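# Load three balls onto a pivoting tray under a cover

## Task

Inside a transparent enclosure sits a tray balanced on one pivot; get exactly one ball into each of its three seats, optionally feeding them through the chutes in the enclosure's roof. Only release a ball once its bottom is at or below the chute rim, since higher releases are penalised. Keep the tray's load balanced at every moment, because a lopsided load tips it at once and the balls roll away. At the end every gripper must be open and every arm moved away, and the balls must stay seated without any robot holding them.

## Robot and tools

Setup: three identical i2rt Big YAM arms named arm1, arm2 and arm3. Each has six revolute joints, a two-finger gripper and a wrist camera that sits above the hand looking toward the fingertips when joints 1 and 6 are zero and the hand is level. Reach is roughly 1.0 m from the joint-1 axis. Bases, in metres in the scene frame, with heading measured counter-clockwise from +x in degrees: arm1 at (+0.37, +0.18, +0.99) heading -166; arm2 at (-0.80, +1.01, +1.04) heading -45; arm3 at (-0.95, -0.22, +1.02) heading +68. Two fixed room cameras exist: cam_high and cam_low.

Frames: a single scene frame, origin on the floor, +z up. The hand point is the midpoint between the fingertips; its z axis runs along the fingers and the fingers open along its y axis. Calibration data (K, distortion, T_world_to_cam, pos_world) is given per camera and may be off by a few degrees and millimetres; wrist camera poses come from reported joint angles, so they inherit joint errors.

execute_actions: argument actions is a list holding one action object or nothing. The object has a key per arm you want to command (arm1, arm2, arm3), each containing joints, a map from joint name to an absolute target (not an offset). Names and ranges: joint1_rad -2.879 to 2.879 (base rotation, positive counter-clockwise seen from above, 0 points the arm along its base heading); joint2_rad 0 to 3.141 (shoulder, 0 has the upper arm pointing back about level, increasing lifts it up then forward); joint3_rad 0 to 3.019 (elbow, 0 folded, increasing opens); joint4_rad -1.692 to 1.57 (hand pitch, positive tips fingers up); joint5_rad -1.57 to 1.57 (side swing, positive toward the arm's right); joint6_rad -2.094 to 2.094 (roll, positive clockwise viewed from behind the hand); all in radians. gripper_m is fingertip separation in metres, 0 to 0.093, grip force around 50 to 62 N per pad. Completion tolerances: ±0.045, ±0.14, ±0.09, ±0.055, ±0.03, ±0.035 rad and ±0.003 m. All motions in the action start at once and finish independently; joints move at different speeds, so the hand can sweep a wide curve between postures. An action lasts at most 15 s. Optional cameras: a list of camera names (arm1_cam_wrist, arm2_cam_wrist, arm3_cam_wrist, cam_high, cam_low, or all); omitted, null or all means every camera, an empty list means none. Any unknown key, name or out-of-range number rejects the whole call and nothing moves. An empty actions list just reports state and images.

wait: seconds from 0 to 10; commands nothing new, returns state and images. zoom_image: camera plus region [x0, y0, x1, y1] in pixels of that camera's most recent full image, top-left origin, at most 504 by 504. read_manual: returns licence text only. finished_scene: give the integer number of the current scene; it is final and reports success.

Result lines: joint_positions per arm; joint torques (six arm joints, noisy, offset, nonzero even in free air); a pictures line listing cameras in image order. joint_status per commanded joint: off_target (stopped short, may still push), contact_stop or time_out (target dropped, holds where it stopped, though a timed-out joint may keep a nearby target and keep pushing), not_followed (a self- or inter-arm collision check withheld the targets; a joint command not followed line with a cause appears; the arm may retry them on later actions), limit_stop_at_motor_heat (heat shutdown; resend target). on_its_own lists joints you did not command this call, with held at giving the target, not the position. MOTOR HOT warns from 85 °C; OVER-TEMPERATURE FAULT at 100 °C means that arm and gripper go limp and fall. After any reported stop, remaining motion calls in the same reply are skipped.

Cautions: joints or arms left out of an action may still be driving to older targets; to relieve a push, command the reported position. Tiny target changes may not move a joint. Arms do not stop on contact and can press hard; sustained pushing overheats motors, and loaded joints sag. Avoid any hard press between two arms (that ends the run) and hard hits; the clearance check ignores fingers, gripper housings and wrist cameras and may react late. Do not knock objects out of the work area, drop or slam balls, or push anything hard. Release each ball low in its chute, keep the tray balanced, and expect occasional brief nudges to loose objects. The simulation keeps running while you reason, with arms holding the last command. Finish with grippers open and arms withdrawn.

Each tool is called after ">>>" by a JSON object that holds its "api" and its "payload", one argument or row to a line.

## Session

>>> {"api": "execute_actions", "payload": {
  "actions": []
}}

Scene clock: 0.00 s.
Joint torques (N m, as the arm reports them, + toward a larger angle): no reading
Motor temperatures (°C, as the motors report them): arm1=[19 21 22 22 19 23] | arm2=[20 21 20 19 23 21] | arm3=[21 21 22 22 20 19]
arm1.joint_positions: joint1_rad=-0.068 joint2_rad=+0.440 joint3_rad=+1.383 joint4_rad=-1.281 joint5_rad=+0.228 joint6_rad=+0.314 gripper_m=+0.094
arm1.joint_status: not commanded
arm1.hand: x=+0.2076 y=+0.1897 z=+1.5728 quat_wxyz=(-0.046, -0.805, +0.119, +0.580) (m; scene frame)
arm2.joint_positions: joint1_rad=-0.466 joint2_rad=+0.236 joint3_rad=+1.422 joint4_rad=-1.607 joint5_rad=-0.070 joint6_rad=+0.008 gripper_m=+0.094
arm2.joint_status: not commanded
arm2.hand: x=-0.7764 y=+0.9690 z=+1.5737 quat_wxyz=(-0.455, -0.484, -0.689, +0.289) (m; scene frame)
arm3.joint_positions: joint1_rad=+0.326 joint2_rad=+0.472 joint3_rad=+1.640 joint4_rad=-1.525 joint5_rad=+0.310 joint6_rad=+0.123 gripper_m=+0.094
arm3.joint_status: not commanded
arm3.hand: x=-0.8837 y=-0.1296 z=+1.6456 quat_wxyz=(-0.472, +0.451, -0.686, -0.321) (m; scene frame)
pictures: arm1_cam_wrist, arm2_cam_wrist, arm3_cam_wrist, cam_high, cam_low
Images, in order (width x height): arm1_cam_wrist 616x616, arm2_cam_wrist 616x616, arm3_cam_wrist 616x616, cam_high 672x504, cam_low 672x504.

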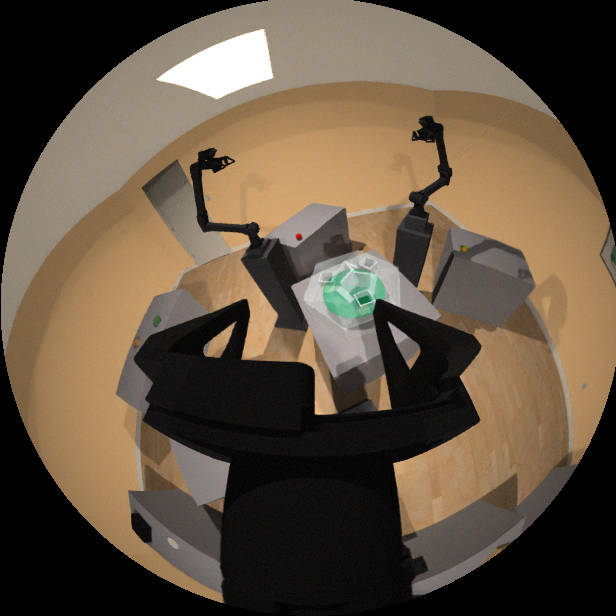

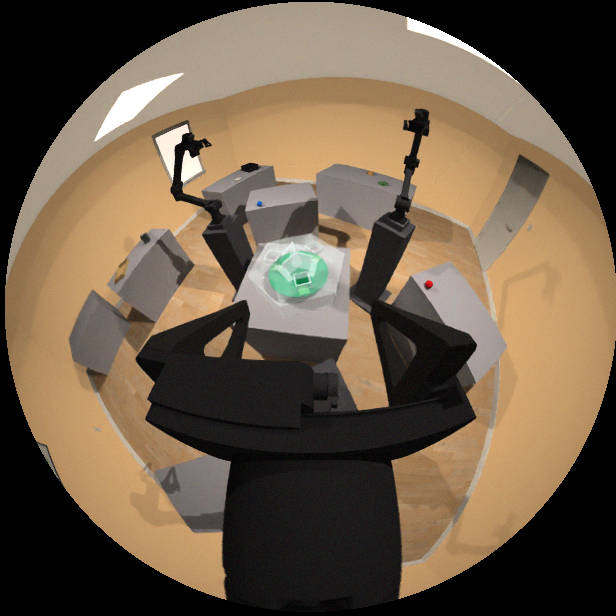

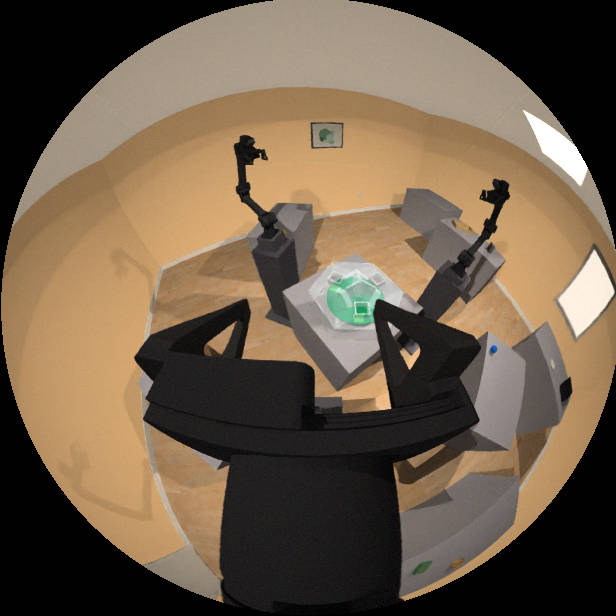

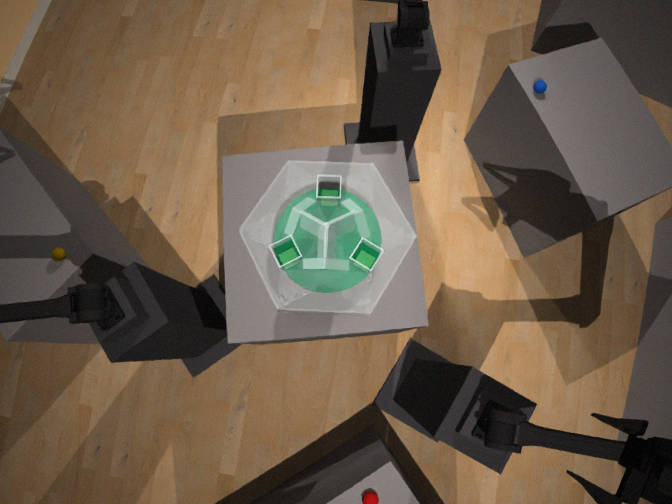

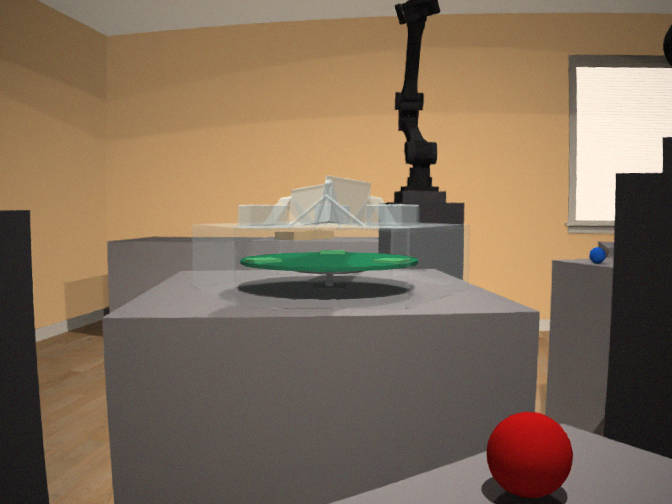

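>>> {"api": "zoom_image", "payload": {
  "camera": "cam_high",
  "region": [220, 140, 440, 340]
}}

>>> {"api": "zoom_image", "payload": {
  "camera": "cam_low",
  "region": [180, 160, 480, 320]
}}

Region (220, 140, 440, 340) of cam_high's 672x504 image, scaled by 2.291, with more detail than that image has; it fills the top 458 rows of this view, and the rest is white.

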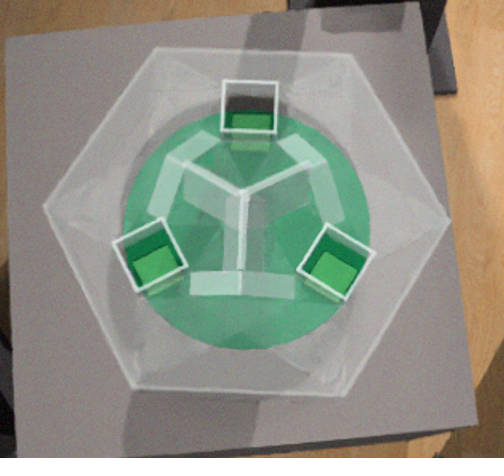

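Region (180, 160, 480, 320) of cam_low's 672x504 image, scaled by 1.680, with more detail than that image has; it fills the top 269 rows of this view, and the rest is white.

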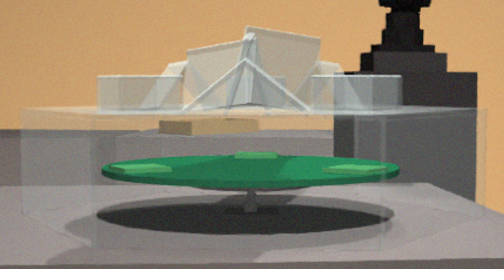

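>>> {"api": "execute_actions", "payload": {
  "actions": [
    {"arm1":{"joints":{"joint1_rad":1.426,"joint2_rad":2.323,"joint3_rad":1.758,"joint4_rad":-1.006,"joint5_rad":0,"joint6_rad":0}},"arm2":{"joints":{"joint1_rad":1.98,"joint2_rad":2.008,"joint3_rad":0.946,"joint4_rad":-0.509,"joint5_rad":0,"joint6_rad":0}},"arm3":{"joints":{"joint1_rad":1.272,"joint2_rad":2.028,"joint3_rad":1.064,"joint4_rad":-0.607,"joint5_rad":0,"joint6_rad":0}}}
  ]
}}

Scene clock: 3.73 s.
Joint torques (N m, as the arm reports them, + toward a larger angle): arm1=[  0.47 -17.37   8.27   0.08  -0.15  -0.24] | arm2=[  0.97 -11.29   4.34   0.69   0.    -0.04] | arm3=[ -0.5  -16.38   5.3    0.88   0.09  -0.08]
Motor temperatures (°C, as the motors report them): arm1=[19 21 23 22 19 23] | arm2=[20 21 21 19 23 21] | arm3=[21 21 23 22 20 19]
arm1.joint_positions: joint1_rad=+1.422 joint2_rad=+2.321 joint3_rad=+1.737 joint4_rad=-1.006 joint5_rad=-0.001 joint6_rad=+0.011 gripper_m=+0.094
arm1.joint_status: all done
arm1.hand: x=+0.4355 y=-0.4563 z=+0.8908 quat_wxyz=(+0.009, -0.676, -0.737, -0.010) (m; scene frame)
arm2.joint_positions: joint1_rad=+1.982 joint2_rad=+1.995 joint3_rad=+0.952 joint4_rad=-0.518 joint5_rad=+0.001 joint6_rad=+0.008 gripper_m=+0.094
arm2.joint_status: all done
arm2.hand: x=-0.6354 y=+1.4120 z=+0.9128 quat_wxyz=(-0.009, +0.557, -0.830, -0.007) (m; scene frame)
arm3.joint_positions: joint1_rad=+1.280 joint2_rad=+2.038 joint3_rad=+1.058 joint4_rad=-0.617 joint5_rad=+0.000 joint6_rad=+0.010 gripper_m=+0.094
arm3.joint_status: all done
arm3.hand: x=-1.3073 y=+0.0659 z=+0.8909 quat_wxyz=(+0.012, +0.941, -0.338, +0.009) (m; scene frame)
pictures: arm1_cam_wrist, arm2_cam_wrist, arm3_cam_wrist, cam_high, cam_low
camera_calibration (this result's frames):
arm1_cam_wrist: T_world_to_cam=[[-0.99659, -0.0817266, -0.0113906, 0.406102], [-0.0719359, 0.792858, 0.605146, -0.140089], [-0.0404254, 0.603902, -0.796033, 1.12499], [0, 0, 0, 1]] pos_world=[0.440117, -0.535122, 0.984927]
arm2_cam_wrist: T_world_to_cam=[[0.927778, -0.372907, 0.0130051, 1.10466], [-0.312721, -0.758078, 0.572297, 0.351364], [-0.203555, -0.535031, -0.819944, 1.50078], [0, 0, 0, 1]] pos_world=[-0.609513, 1.48126, 1.0151]
arm3_cam_wrist: T_world_to_cam=[[0.642493, 0.766247, -0.00830496, 0.79234], [0.610178, -0.505014, 0.610446, 0.29061], [0.463558, -0.397275, -0.792014, 1.4617], [0, 0, 0, 1]] pos_world=[-1.36398, 0.120331, 0.986866]
Images, in order (width x height): arm1_cam_wrist 616x616, arm2_cam_wrist 616x616, arm3_cam_wrist 616x616, cam_high 672x504, cam_low 672x504.

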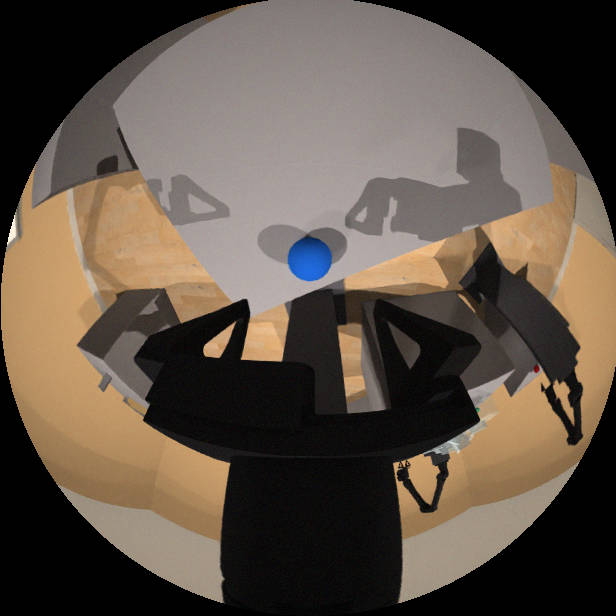

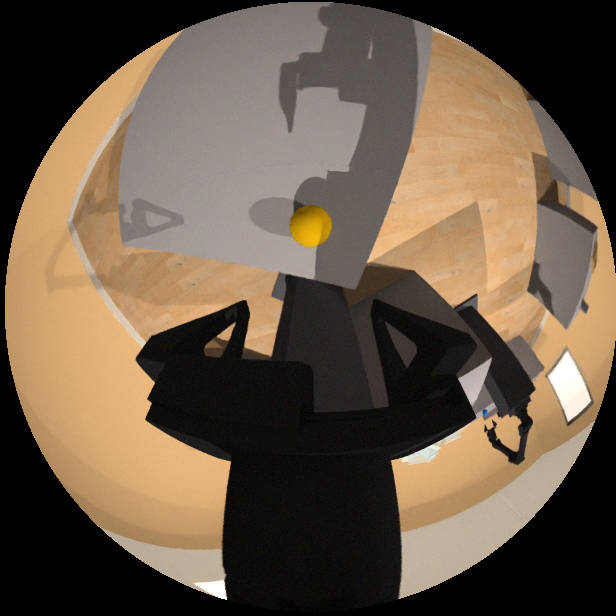

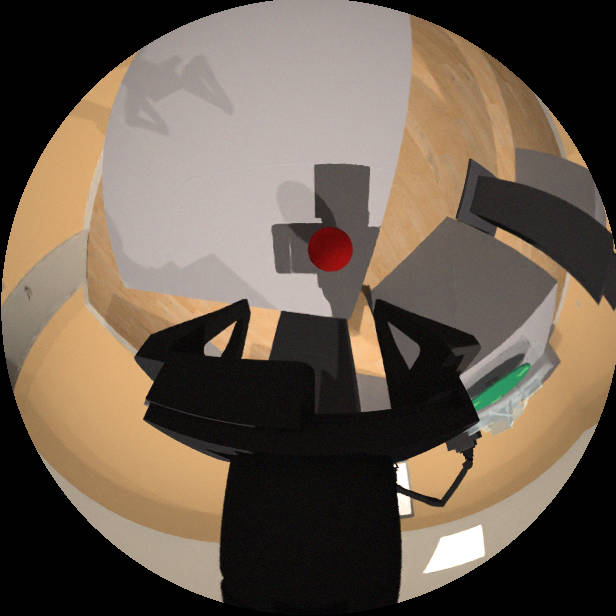

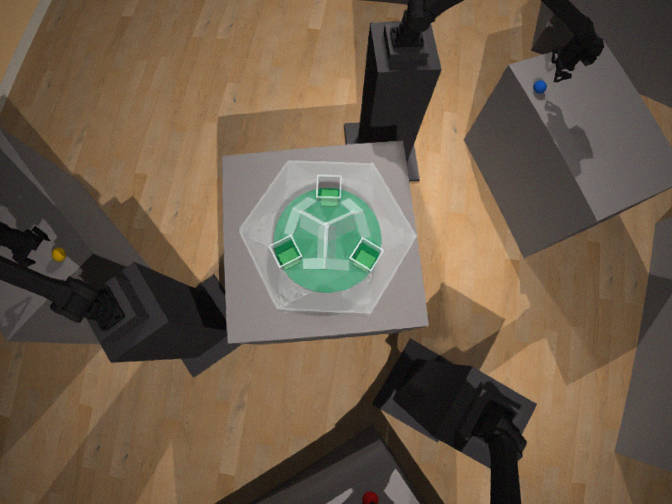

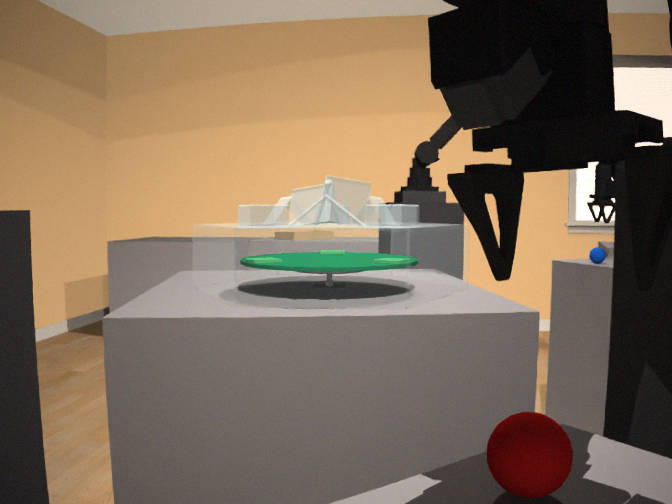

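>>> {"api": "execute_actions", "payload": {
  "actions": [
    {"arm1":{"joints":{"joint2_rad":2.44,"joint3_rad":1.70,"joint4_rad":-0.812}},"arm2":{"joints":{"joint2_rad":2.325,"joint3_rad":1.119,"joint4_rad":-0.362}},"arm3":{"joints":{"joint1_rad":1.215,"joint2_rad":2.245,"joint3_rad":1.087,"joint4_rad":-0.39}}}
  ],
  "cameras": ["arm1_cam_wrist","arm2_cam_wrist","arm3_cam_wrist","cam_low"]
}}

Scene clock: 5.90 s.
Joint torques (N m, as the arm reports them, + toward a larger angle): arm1=[  0.44 -19.03   6.73   0.77  -0.16  -0.24] | arm2=[  0.85 -14.24   3.74   0.6    0.01  -0.04] | arm3=[  0.38 -18.16   4.33   0.91   0.1   -0.07]
Motor temperatures (°C, as the motors report them): arm1=[19 22 23 22 19 23] | arm2=[20 21 21 19 23 21] | arm3=[21 21 23 22 20 19]
arm1.joint_positions: joint1_rad=+1.422 joint2_rad=+2.454 joint3_rad=+1.688 joint4_rad=-0.830 joint5_rad=-0.001 joint6_rad=+0.011 gripper_m=+0.094
arm1.joint_status: all done
arm1.hand: x=+0.4341 y=-0.4389 z=+0.7941 quat_wxyz=(+0.011, -0.676, -0.736, -0.012) (m; scene frame)
arm2.joint_positions: joint1_rad=+1.982 joint2_rad=+2.323 joint3_rad=+1.114 joint4_rad=-0.369 joint5_rad=+0.001 joint6_rad=+0.008 gripper_m=+0.094
arm2.joint_status: all done
arm2.hand: x=-0.6241 y=+1.4410 z=+0.7990 quat_wxyz=(-0.002, +0.557, -0.831, -0.003) (m; scene frame)
arm3.joint_positions: joint1_rad=+1.209 joint2_rad=+2.265 joint3_rad=+1.075 joint4_rad=-0.401 joint5_rad=+0.000 joint6_rad=+0.010 gripper_m=+0.094
arm3.joint_status: all done
arm3.hand: x=-1.2823 y=+0.0849 z=+0.7930 quat_wxyz=(+0.012, +0.928, -0.371, +0.007) (m; scene frame)
pictures: arm1_cam_wrist, arm2_cam_wrist, arm3_cam_wrist, cam_low
camera_calibration (this result's frames):
arm1_cam_wrist: T_world_to_cam=[[-0.996594, -0.0816821, -0.0113128, 0.404994], [-0.0716364, 0.789628, 0.609389, -0.100403], [-0.0408433, 0.608124, -0.792791, 1.03688], [0, 0, 0, 1]] pos_world=[0.438771, -0.518189, 0.887794]
arm2_cam_wrist: T_world_to_cam=[[0.927873, -0.372668, 0.013022, 1.10623], [-0.309235, -0.749484, 0.585361, 0.421335], [-0.208385, -0.547167, -0.810669, 1.43243], [0, 0, 0, 1]] pos_world=[-0.597652, 1.51182, 0.900189]
arm3_cam_wrist: T_world_to_cam=[[0.695234, 0.718734, -0.00837098, 0.832664], [0.574795, -0.548933, 0.606864, 0.305976], [0.431579, -0.426724, -0.794762, 1.34373], [0, 0, 0, 1]] pos_world=[-1.3347, 0.1429, 0.889233]
Images, in order (width x height): arm1_cam_wrist 616x616, arm2_cam_wrist 616x616, arm3_cam_wrist 616x616, cam_low 672x504.

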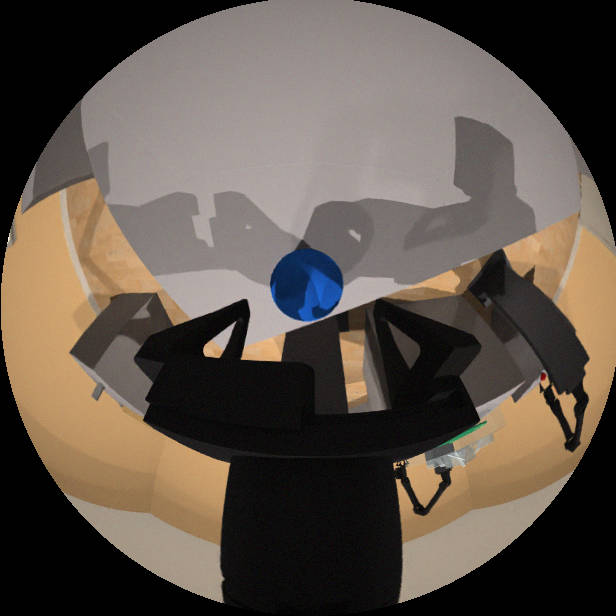

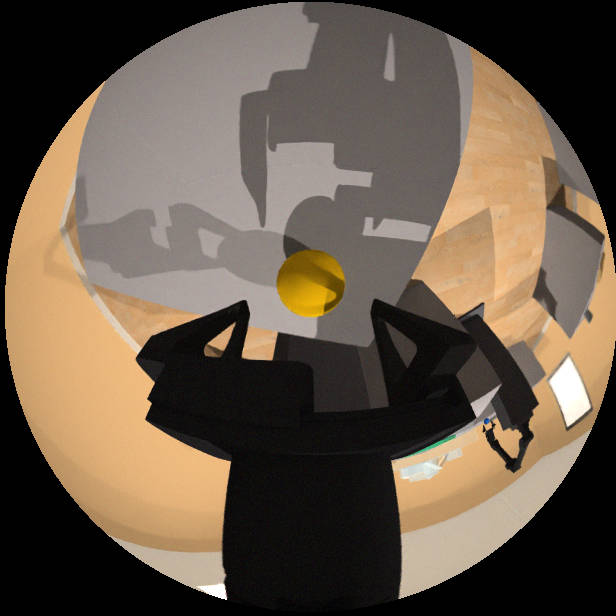

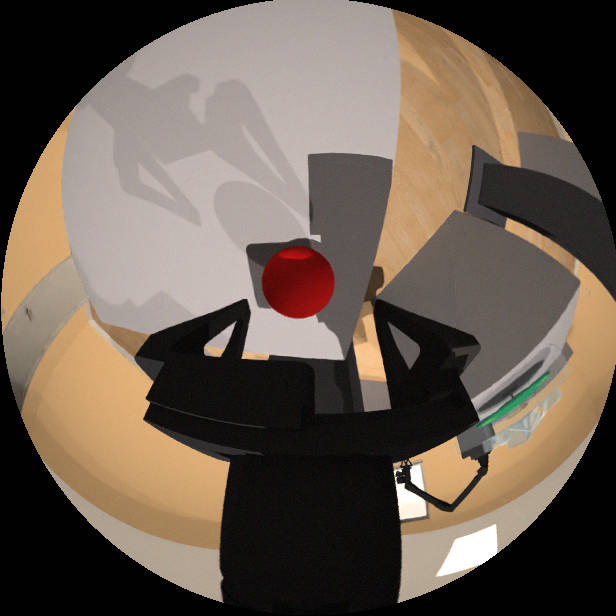

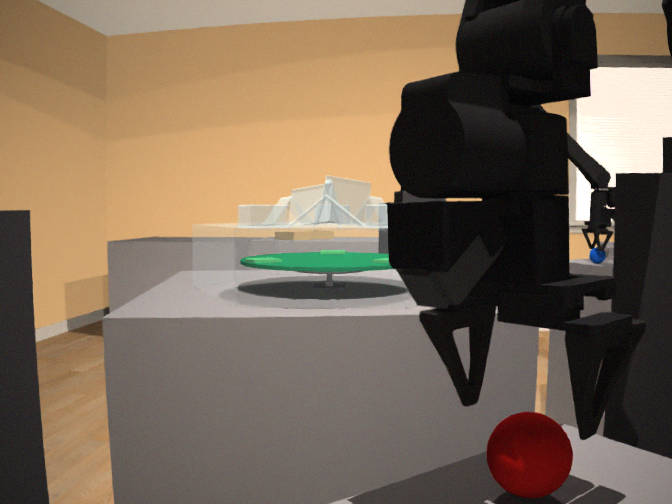

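>>> {"api": "execute_actions", "payload": {
  "actions": [
    {"arm1":{"joints":{"joint2_rad":2.491,"joint3_rad":1.72,"joint4_rad":-0.752}},"arm2":{"joints":{"joint2_rad":2.403,"joint3_rad":1.153,"joint4_rad":-0.309}},"arm3":{"joints":{"joint1_rad":1.23,"joint2_rad":2.318,"joint3_rad":1.12,"joint4_rad":-0.33}}}
  ],
  "cameras": ["arm1_cam_wrist","arm2_cam_wrist","arm3_cam_wrist","cam_low"]
}}

Scene clock: 7.17 s.
Joint torques (N m, as the arm reports them, + toward a larger angle): arm1=[  0.39 -15.94   8.12   0.98  -0.16  -0.24] | arm2=[  0.78 -12.75   4.38   0.7    0.    -0.04] | arm3=[  0.5  -16.11   4.4    0.93   0.09  -0.07]
Motor temperatures (°C, as the motors report them): arm1=[19 22 24 22 19 23] | arm2=[20 22 21 19 23 21] | arm3=[21 22 23 22 20 19]
arm1.joint_positions: joint1_rad=+1.422 joint2_rad=+2.476 joint3_rad=+1.688 joint4_rad=-0.771 joint5_rad=-0.001 joint6_rad=+0.011 gripper_m=+0.094
arm1.joint_status: all done
arm1.hand: x=+0.4348 y=-0.4457 z=+0.7802 quat_wxyz=(-0.003, -0.676, -0.737, +0.000) (m; scene frame)
arm2.joint_positions: joint1_rad=+1.982 joint2_rad=+2.383 joint3_rad=+1.140 joint4_rad=-0.321 joint5_rad=+0.001 joint6_rad=+0.008 gripper_m=+0.094
arm2.joint_status: all done
arm2.hand: x=-0.6224 y=+1.4454 z=+0.7758 quat_wxyz=(-0.008, +0.557, -0.830, -0.007) (m; scene frame)
arm3.joint_positions: joint1_rad=+1.222 joint2_rad=+2.313 joint3_rad=+1.106 joint4_rad=-0.340 joint5_rad=+0.000 joint6_rad=+0.010 gripper_m=+0.094
arm3.joint_status: all done
arm3.hand: x=-1.2987 y=+0.0915 z=+0.7763 quat_wxyz=(+0.004, +0.931, -0.365, -0.014) (m; scene frame)
pictures: arm1_cam_wrist, arm2_cam_wrist, arm3_cam_wrist, cam_low
camera_calibration (this result's frames):
arm1_cam_wrist: T_world_to_cam=[[-0.996563, -0.0819887, -0.0118305, 0.405232], [-0.073604, 0.810875, 0.580573, -0.0537396], [-0.0380074, 0.579448, -0.814122, 1.03269], [0, 0, 0, 1]] pos_world=[0.439133, -0.521589, 0.876728]
arm2_cam_wrist: T_world_to_cam=[[0.927791, -0.372873, 0.0130077, 1.10686], [-0.312228, -0.756862, 0.574172, 0.456209], [-0.204248, -0.536773, -0.818631, 1.41011], [0, 0, 0, 1]] pos_world=[-0.596486, 1.51491, 0.878017]
arm3_cam_wrist: T_world_to_cam=[[0.686117, 0.727434, -0.00916315, 0.827161], [0.600978, -0.559655, 0.570624, 0.392273], [0.409963, -0.397021, -0.821161, 1.3301], [0, 0, 0, 1]] pos_world=[-1.34857, 0.145909, 0.875962]
Images, in order (width x height): arm1_cam_wrist 616x616, arm2_cam_wrist 616x616, arm3_cam_wrist 616x616, cam_low 672x504.

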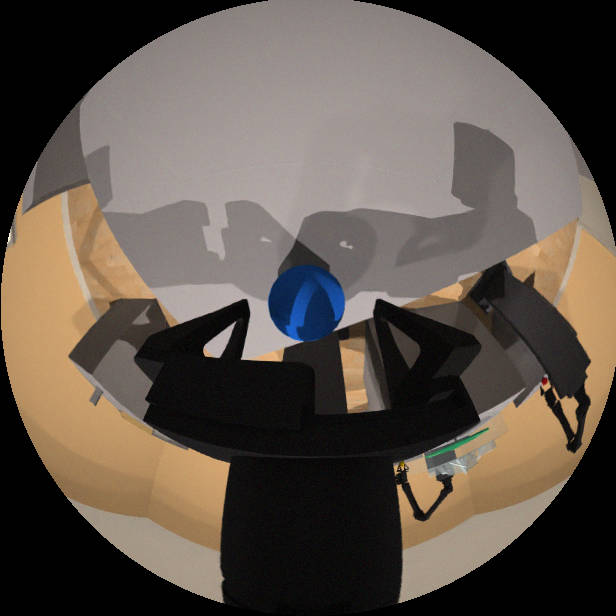

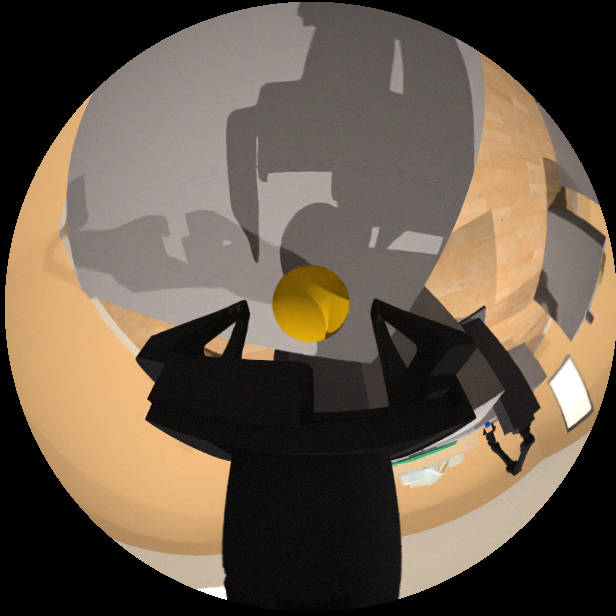

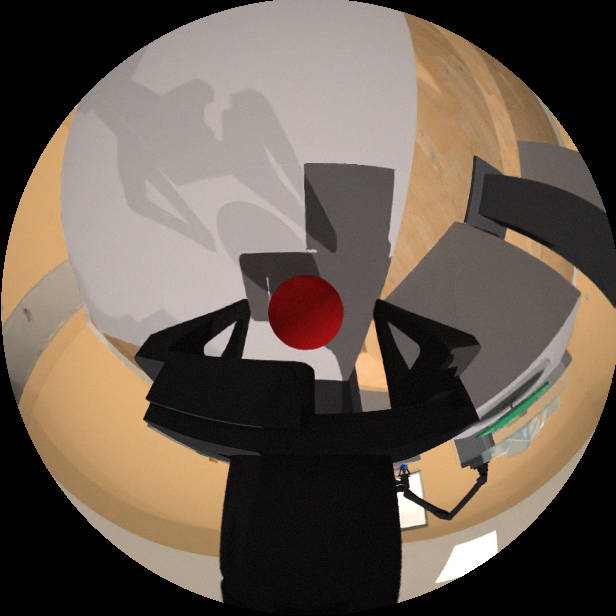

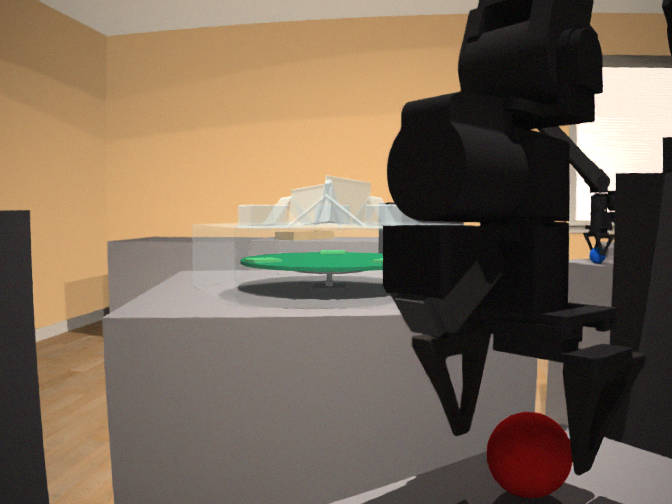

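>>> {"api": "execute_actions", "payload": {
  "actions": [
    {"arm1":{"joints":{"joint2_rad":2.517,"joint4_rad":-0.73}},"arm2":{"joints":{"joint2_rad":2.43,"joint4_rad":-0.285}},"arm3":{"joints":{"joint1_rad":1.238,"joint2_rad":2.347}}}
  ],
  "cameras": ["arm1_cam_wrist","arm2_cam_wrist","arm3_cam_wrist","cam_low"]
}}

Scene clock: 7.97 s.
Joint torques (N m, as the arm reports them, + toward a larger angle): arm1=[  0.47 -16.19   7.65   0.91  -0.16  -0.24] | arm2=[  0.82 -12.52   4.06   0.89   0.    -0.04] | arm3=[  0.57 -16.19   4.2    0.89   0.09  -0.06]
Motor temperatures (°C, as the motors report them): arm1=[19 22 24 22 19 23] | arm2=[20 22 21 19 23 21] | arm3=[21 22 23 22 20 19]
arm1.joint_positions: joint1_rad=+1.422 joint2_rad=+2.504 joint3_rad=+1.688 joint4_rad=-0.749 joint5_rad=-0.001 joint6_rad=+0.011 gripper_m=+0.094
arm1.joint_status: all done
arm1.hand: x=+0.4344 y=-0.4416 z=+0.7635 quat_wxyz=(-0.001, -0.676, -0.737, -0.002) (m; scene frame)
arm2.joint_positions: joint1_rad=+1.982 joint2_rad=+2.404 joint3_rad=+1.140 joint4_rad=-0.300 joint5_rad=+0.001 joint6_rad=+0.008 gripper_m=+0.094
arm2.joint_status: all done
arm2.hand: x=-0.6236 y=+1.4424 z=+0.7663 quat_wxyz=(-0.008, +0.557, -0.830, -0.007) (m; scene frame)
arm3.joint_positions: joint1_rad=+1.229 joint2_rad=+2.342 joint3_rad=+1.106 joint4_rad=-0.340 joint5_rad=+0.000 joint6_rad=+0.010 gripper_m=+0.094
arm3.joint_status: all done
arm3.hand: x=-1.2929 y=+0.0819 z=+0.7637 quat_wxyz=(+0.009, +0.932, -0.362, -0.001) (m; scene frame)
pictures: arm1_cam_wrist, arm2_cam_wrist, arm3_cam_wrist, cam_low
camera_calibration (this result's frames):
arm1_cam_wrist: T_world_to_cam=[[-0.996567, -0.0819452, -0.0117595, 0.404993], [-0.0733379, 0.807998, 0.584603, -0.0518269], [-0.0384037, 0.583459, -0.811234, 1.01649], [0, 0, 0, 1]] pos_world=[0.438839, -0.518018, 0.859673]
arm2_cam_wrist: T_world_to_cam=[[0.927791, -0.372873, 0.0130077, 1.10701], [-0.312228, -0.756862, 0.574172, 0.459059], [-0.204248, -0.536773, -0.818631, 1.40049], [0, 0, 0, 1]] pos_world=[-0.597698, 1.51197, 0.868508]
arm3_cam_wrist: T_world_to_cam=[[0.681218, 0.732029, -0.00866653, 0.822956], [0.592522, -0.544365, 0.593789, 0.360708], [0.429953, -0.409635, -0.804574, 1.32776], [0, 0, 0, 1]] pos_world=[-1.34522, 0.137826, 0.86123]
Images, in order (width x height): arm1_cam_wrist 616x616, arm2_cam_wrist 616x616, arm3_cam_wrist 616x616, cam_low 672x504.

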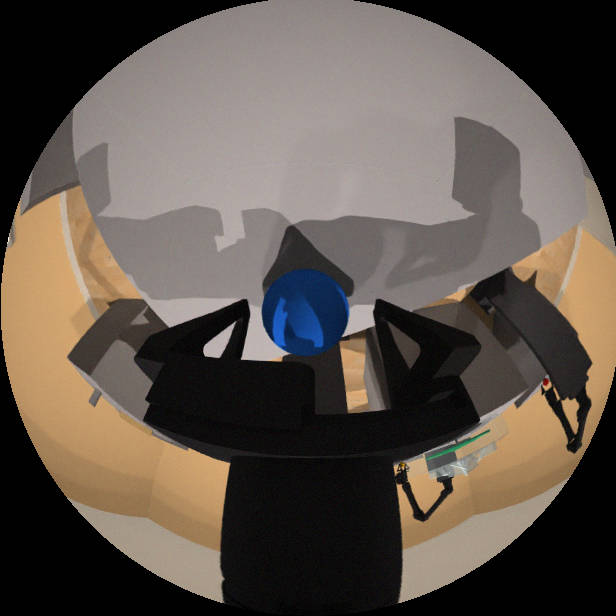

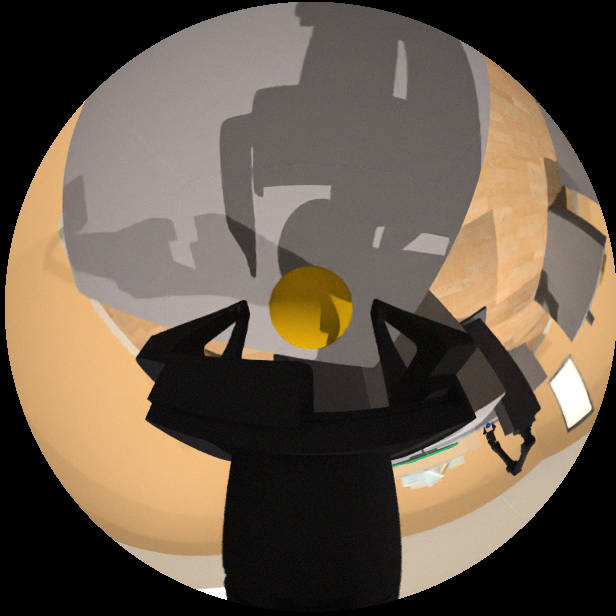

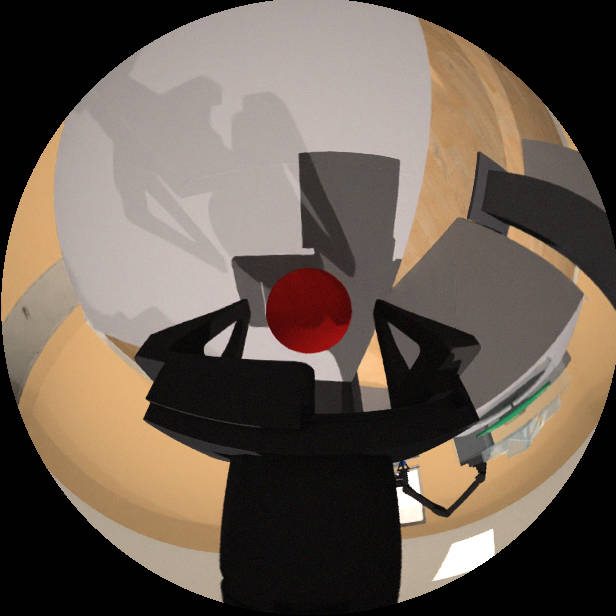

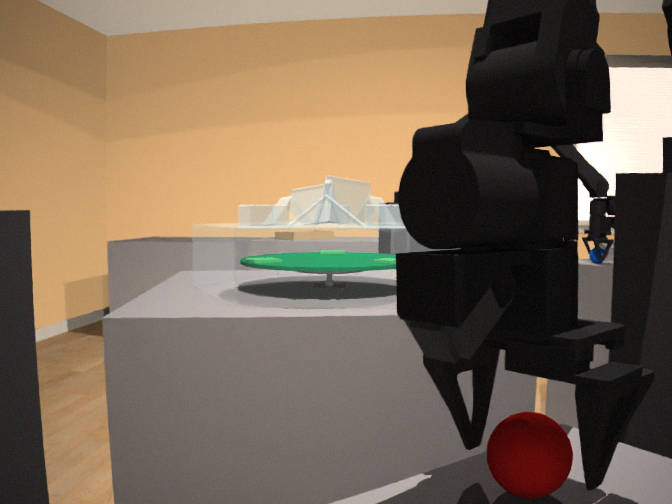

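>>> {"api": "execute_actions", "payload": {
  "actions": [
    {"arm1":{"joints":{"gripper_m":0.045}},"arm2":{"joints":{"gripper_m":0.045}},"arm3":{"joints":{"gripper_m":0.045}}}
  ],
  "cameras": ["cam_low"]
}}

Scene clock: 8.67 s.
Joint torques (N m, as the arm reports them, + toward a larger angle): arm1=[  0.37 -16.72   7.92   0.84  -0.16  -0.24] | arm2=[  0.84 -12.54   4.03   0.87   0.01  -0.04] | arm3=[  0.61 -16.21   4.13   0.88   0.1   -0.05]
Motor temperatures (°C, as the motors report them): arm1=[19 23 24 22 19 23] | arm2=[20 22 21 19 23 21] | arm3=[21 22 23 22 20 19]
arm1.joint_positions: joint1_rad=+1.423 joint2_rad=+2.504 joint3_rad=+1.688 joint4_rad=-0.749 joint5_rad=-0.001 joint6_rad=+0.011 gripper_m=+0.056
arm1.joint_status: gripper_m off_target (ended at +0.056, target +0.045)
arm1.hand: x=+0.4346 y=-0.4417 z=+0.7635 quat_wxyz=(-0.001, -0.676, -0.737, -0.002) (m; scene frame)
arm2.joint_positions: joint1_rad=+1.982 joint2_rad=+2.404 joint3_rad=+1.140 joint4_rad=-0.300 joint5_rad=+0.001 joint6_rad=+0.008 gripper_m=+0.055
arm2.joint_status: gripper_m off_target (ended at +0.055, target +0.045)
arm2.hand: x=-0.6235 y=+1.4425 z=+0.7663 quat_wxyz=(-0.008, +0.557, -0.830, -0.006) (m; scene frame)
arm3.joint_positions: joint1_rad=+1.229 joint2_rad=+2.342 joint3_rad=+1.106 joint4_rad=-0.340 joint5_rad=-0.001 joint6_rad=+0.009 gripper_m=+0.055
arm3.joint_status: gripper_m off_target (ended at +0.055, target +0.045)
arm3.hand: x=-1.2929 y=+0.0819 z=+0.7637 quat_wxyz=(+0.009, +0.932, -0.362, -0.001) (m; scene frame)
pictures: cam_low
Images, in order (width x height): cam_low 672x504.

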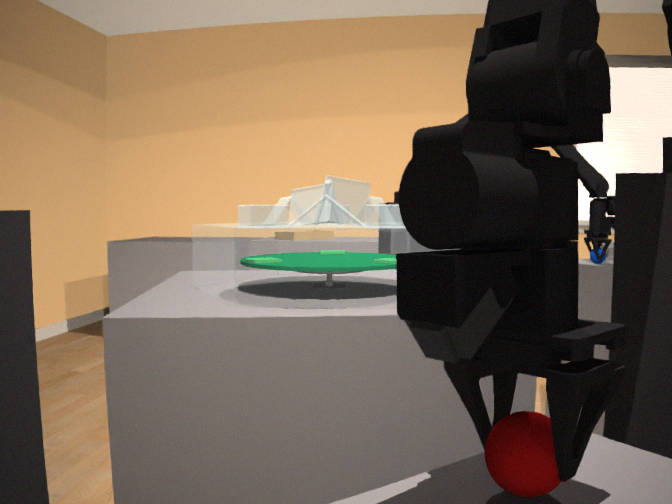

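>>> {"api": "execute_actions", "payload": {
  "actions": [
    {"arm1":{"joints":{"joint1_rad":-0.565,"joint2_rad":1.755,"joint3_rad":1.30,"joint4_rad":-1.108}},"arm2":{"joints":{"joint1_rad":-0.255,"joint2_rad":1.80,"joint3_rad":1.25,"joint4_rad":-1.02}},"arm3":{"joints":{"joint1_rad":-0.431,"joint2_rad":1.78,"joint3_rad":1.29,"joint4_rad":-1.08}}}
  ]
}}

Scene clock: 11.27 s.
Joint torques (N m, as the arm reports them, + toward a larger angle): arm1=[  0.07 -12.3    7.61  -0.53  -0.25  -0.23] | arm2=[  1.81 -12.59   7.7   -0.14   0.01  -0.04] | arm3=[  0.36 -16.59   7.95   0.12   0.02  -0.05]
Motor temperatures (°C, as the motors report them): arm1=[19 23 24 22 19 23] | arm2=[20 22 21 19 23 21] | arm3=[21 22 23 22 20 19]
arm1.joint_positions: joint1_rad=-0.570 joint2_rad=+1.762 joint3_rad=+1.297 joint4_rad=-1.090 joint5_rad=+0.002 joint6_rad=+0.011 gripper_m=+0.056
arm1.joint_status: all done
arm1.hand: x=-0.1059 y=+0.3452 z=+1.0633 quat_wxyz=(+0.006, -0.986, +0.167, +0.008) (m; scene frame)
arm2.joint_positions: joint1_rad=-0.263 joint2_rad=+1.791 joint3_rad=+1.252 joint4_rad=-1.007 joint5_rad=+0.001 joint6_rad=+0.008 gripper_m=+0.055
arm2.joint_status: all done
arm2.hand: x=-0.5497 y=+0.5678 z=+1.0731 quat_wxyz=(-0.008, -0.507, -0.862, +0.000) (m; scene frame)
arm3.joint_positions: joint1_rad=-0.440 joint2_rad=+1.792 joint3_rad=+1.284 joint4_rad=-1.071 joint5_rad=+0.003 joint6_rad=+0.008 gripper_m=+0.055
arm3.joint_status: all done
arm3.hand: x=-0.5768 y=+0.1177 z=+1.0608 quat_wxyz=(+0.010, +0.358, -0.934, +0.007) (m; scene frame)
pictures: arm1_cam_wrist, arm2_cam_wrist, arm3_cam_wrist, cam_high, cam_low
camera_calibration (this result's frames):
arm1_cam_wrist: T_world_to_cam=[[0.332284, 0.943177, 0.00196394, -0.293212], [0.774706, -0.274118, 0.569816, -0.423367], [0.537976, -0.18782, -0.82177, 1.11831], [0, 0, 0, 1]] pos_world=[-0.17621, 0.370539, 1.16081]
arm2_cam_wrist: T_world_to_cam=[[-0.870694, -0.491765, 0.00769219, -0.207123], [-0.396846, 0.711701, 0.579651, -1.24222], [-0.290527, 0.501646, -0.814829, 0.556172], [0, 0, 0, 1]] pos_world=[-0.511727, 0.503231, 1.17483]
arm3_cam_wrist: T_world_to_cam=[[0.663324, -0.748213, 0.0133926, 0.452057], [-0.599049, -0.520188, 0.608724, -0.926517], [-0.448489, -0.411804, -0.793269, 0.755196], [0, 0, 0, 1]] pos_world=[-0.516192, 0.167265, 1.15701]
Images, in order (width x height): arm1_cam_wrist 616x616, arm2_cam_wrist 616x616, arm3_cam_wrist 616x616, cam_high 672x504, cam_low 672x504.

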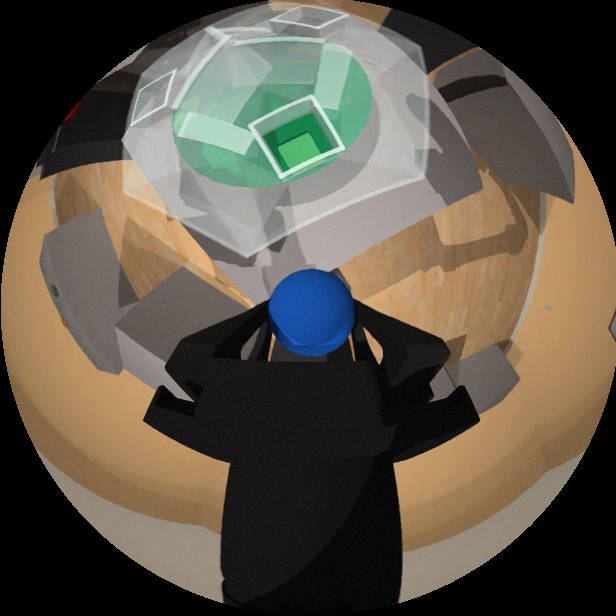

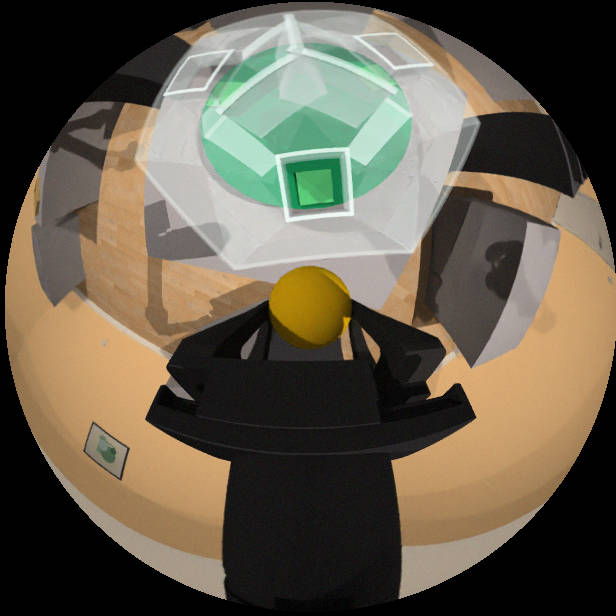

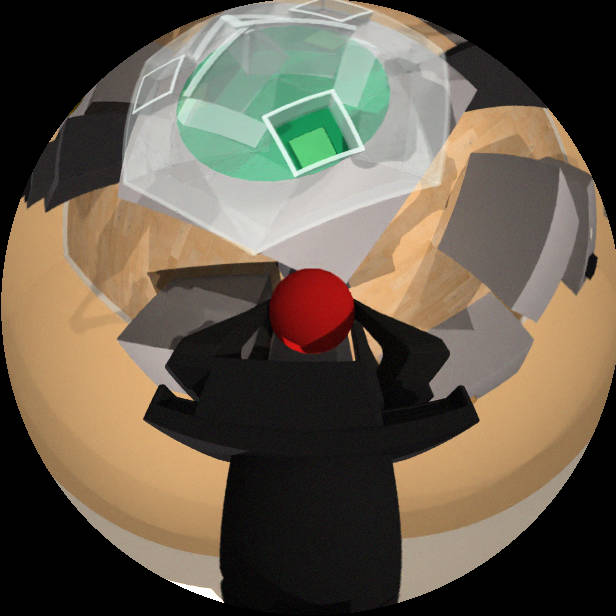

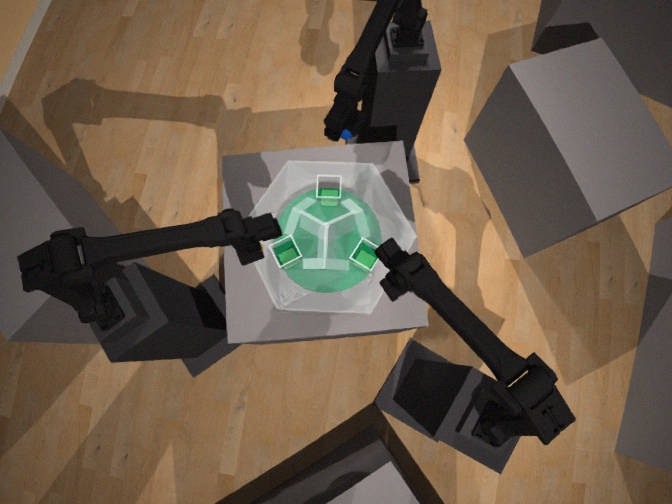

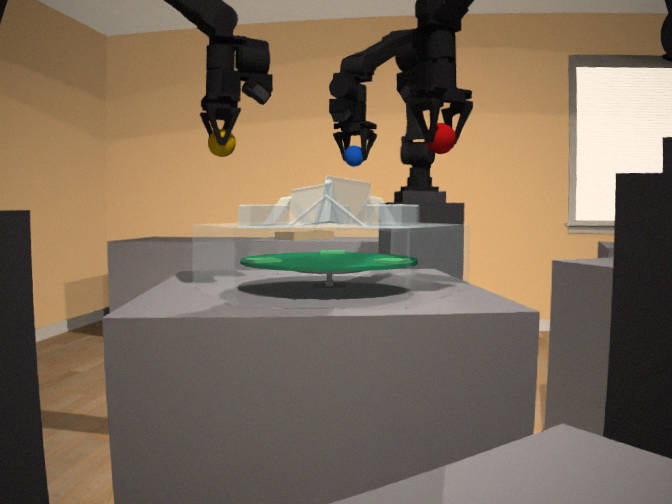

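>>> {"api": "execute_actions", "payload": {
  "actions": [
    {"arm1":{"joints":{"joint1_rad":-0.543,"joint2_rad":2.2,"joint3_rad":1.82,"joint4_rad":-1.18}},"arm2":{"joints":{"joint1_rad":-0.283,"joint2_rad":2.10,"joint3_rad":1.53,"joint4_rad":-0.985}},"arm3":{"joints":{"joint1_rad":-0.455,"joint2_rad":2.18,"joint3_rad":1.77,"joint4_rad":-1.13}}}
  ]
}}

Scene clock: 13.13 s.
Joint torques (N m, as the arm reports them, + toward a larger angle): arm1=[  0.17 -17.96  10.84  -0.36  -0.25  -0.23] | arm2=[  0.15 -16.56  11.34   0.42   0.01  -0.04] | arm3=[ -0.82 -23.6   11.7    0.38   0.03  -0.04]
Motor temperatures (°C, as the motors report them): arm1=[19 23 25 22 19 23] | arm2=[20 22 22 19 23 21] | arm3=[21 23 24 22 20 19]
arm1.joint_positions: joint1_rad=-0.545 joint2_rad=+2.218 joint3_rad=+1.769 joint4_rad=-1.171 joint5_rad=+0.002 joint6_rad=+0.011 gripper_m=+0.056
arm1.joint_status: all done
arm1.hand: x=-0.2339 y=+0.3725 z=+0.9709 quat_wxyz=(+0.001, -0.988, +0.155, -0.025) (m; scene frame)
arm2.joint_positions: joint1_rad=-0.270 joint2_rad=+2.102 joint3_rad=+1.483 joint4_rad=-0.991 joint5_rad=+0.001 joint6_rad=+0.008 gripper_m=+0.055
arm2.joint_status: all done
arm2.hand: x=-0.5188 y=+0.5067 z=+0.9847 quat_wxyz=(+0.019, -0.510, -0.860, -0.016) (m; scene frame)
arm3.joint_positions: joint1_rad=-0.446 joint2_rad=+2.206 joint3_rad=+1.724 joint4_rad=-1.128 joint5_rad=+0.002 joint6_rad=+0.008 gripper_m=+0.055
arm3.joint_status: all done
arm3.hand: x=-0.4815 y=+0.1993 z=+0.9773 quat_wxyz=(+0.025, +0.355, -0.934, +0.012) (m; scene frame)
pictures: arm1_cam_wrist, arm2_cam_wrist, arm3_cam_wrist, cam_high, cam_low
camera_calibration (this result's frames):
arm1_cam_wrist: T_world_to_cam=[[0.309145, 0.95101, 0.00290226, -0.285435], [0.743181, -0.243488, 0.623214, -0.334687], [0.59339, -0.190507, -0.782046, 1.09175], [0, 0, 0, 1]] pos_world=[-0.310857, 0.397945, 1.06321]
arm2_cam_wrist: T_world_to_cam=[[-0.873559, -0.486656, 0.00779901, -0.21375], [-0.373845, 0.681149, 0.629505, -1.1569], [-0.311664, 0.546994, -0.776958, 0.452553], [0, 0, 0, 1]] pos_world=[-0.478178, 0.436452, 1.08155]
arm3_cam_wrist: T_world_to_cam=[[0.658718, -0.752266, 0.0136173, 0.449319], [-0.587569, -0.503029, 0.633817, -0.798529], [-0.469949, -0.425508, -0.773363, 0.738198], [0, 0, 0, 1]] pos_world=[-0.41825, 0.250433, 1.0709]
Images, in order (width x height): arm1_cam_wrist 616x616, arm2_cam_wrist 616x616, arm3_cam_wrist 616x616, cam_high 672x504, cam_low 672x504.

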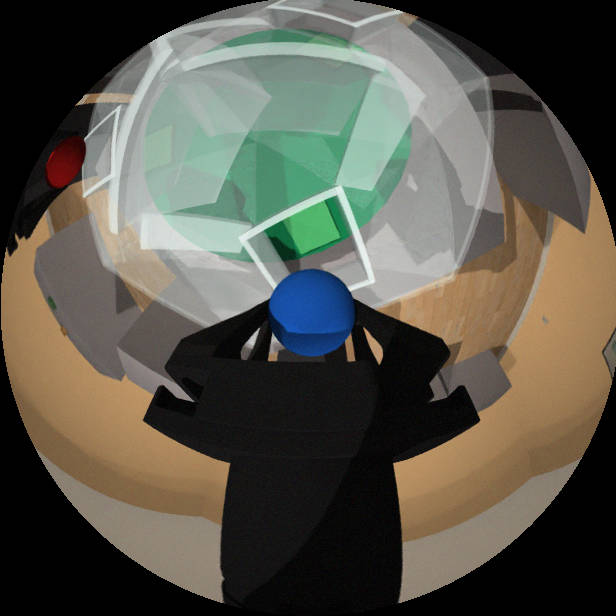

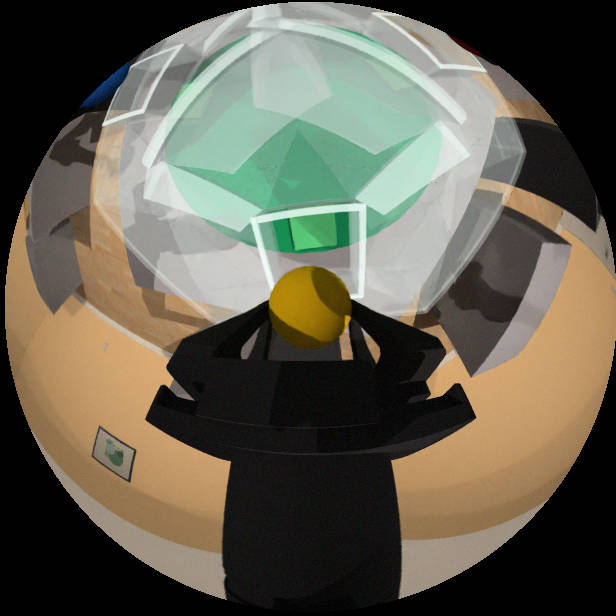

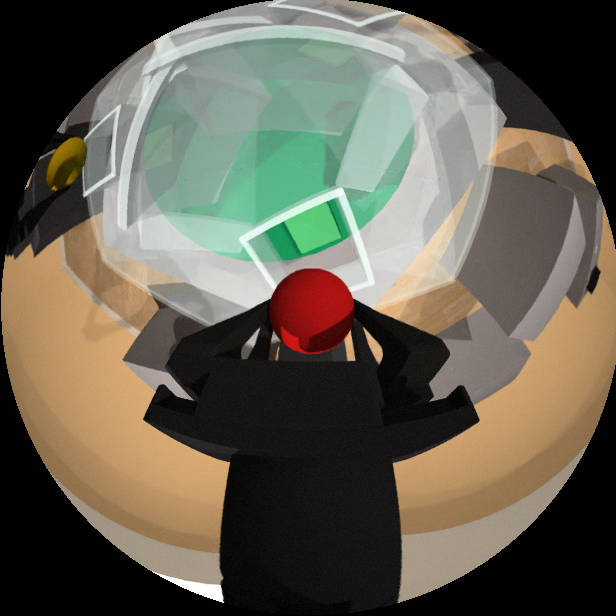

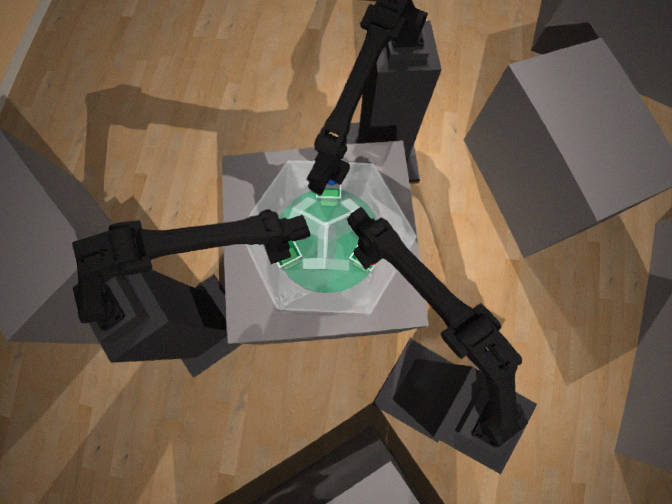

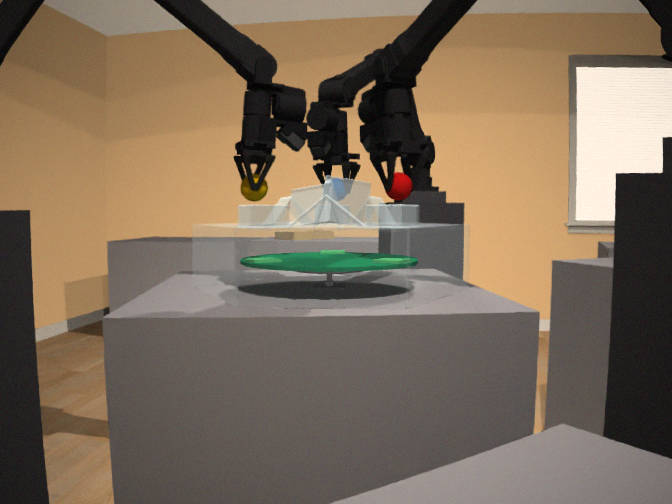

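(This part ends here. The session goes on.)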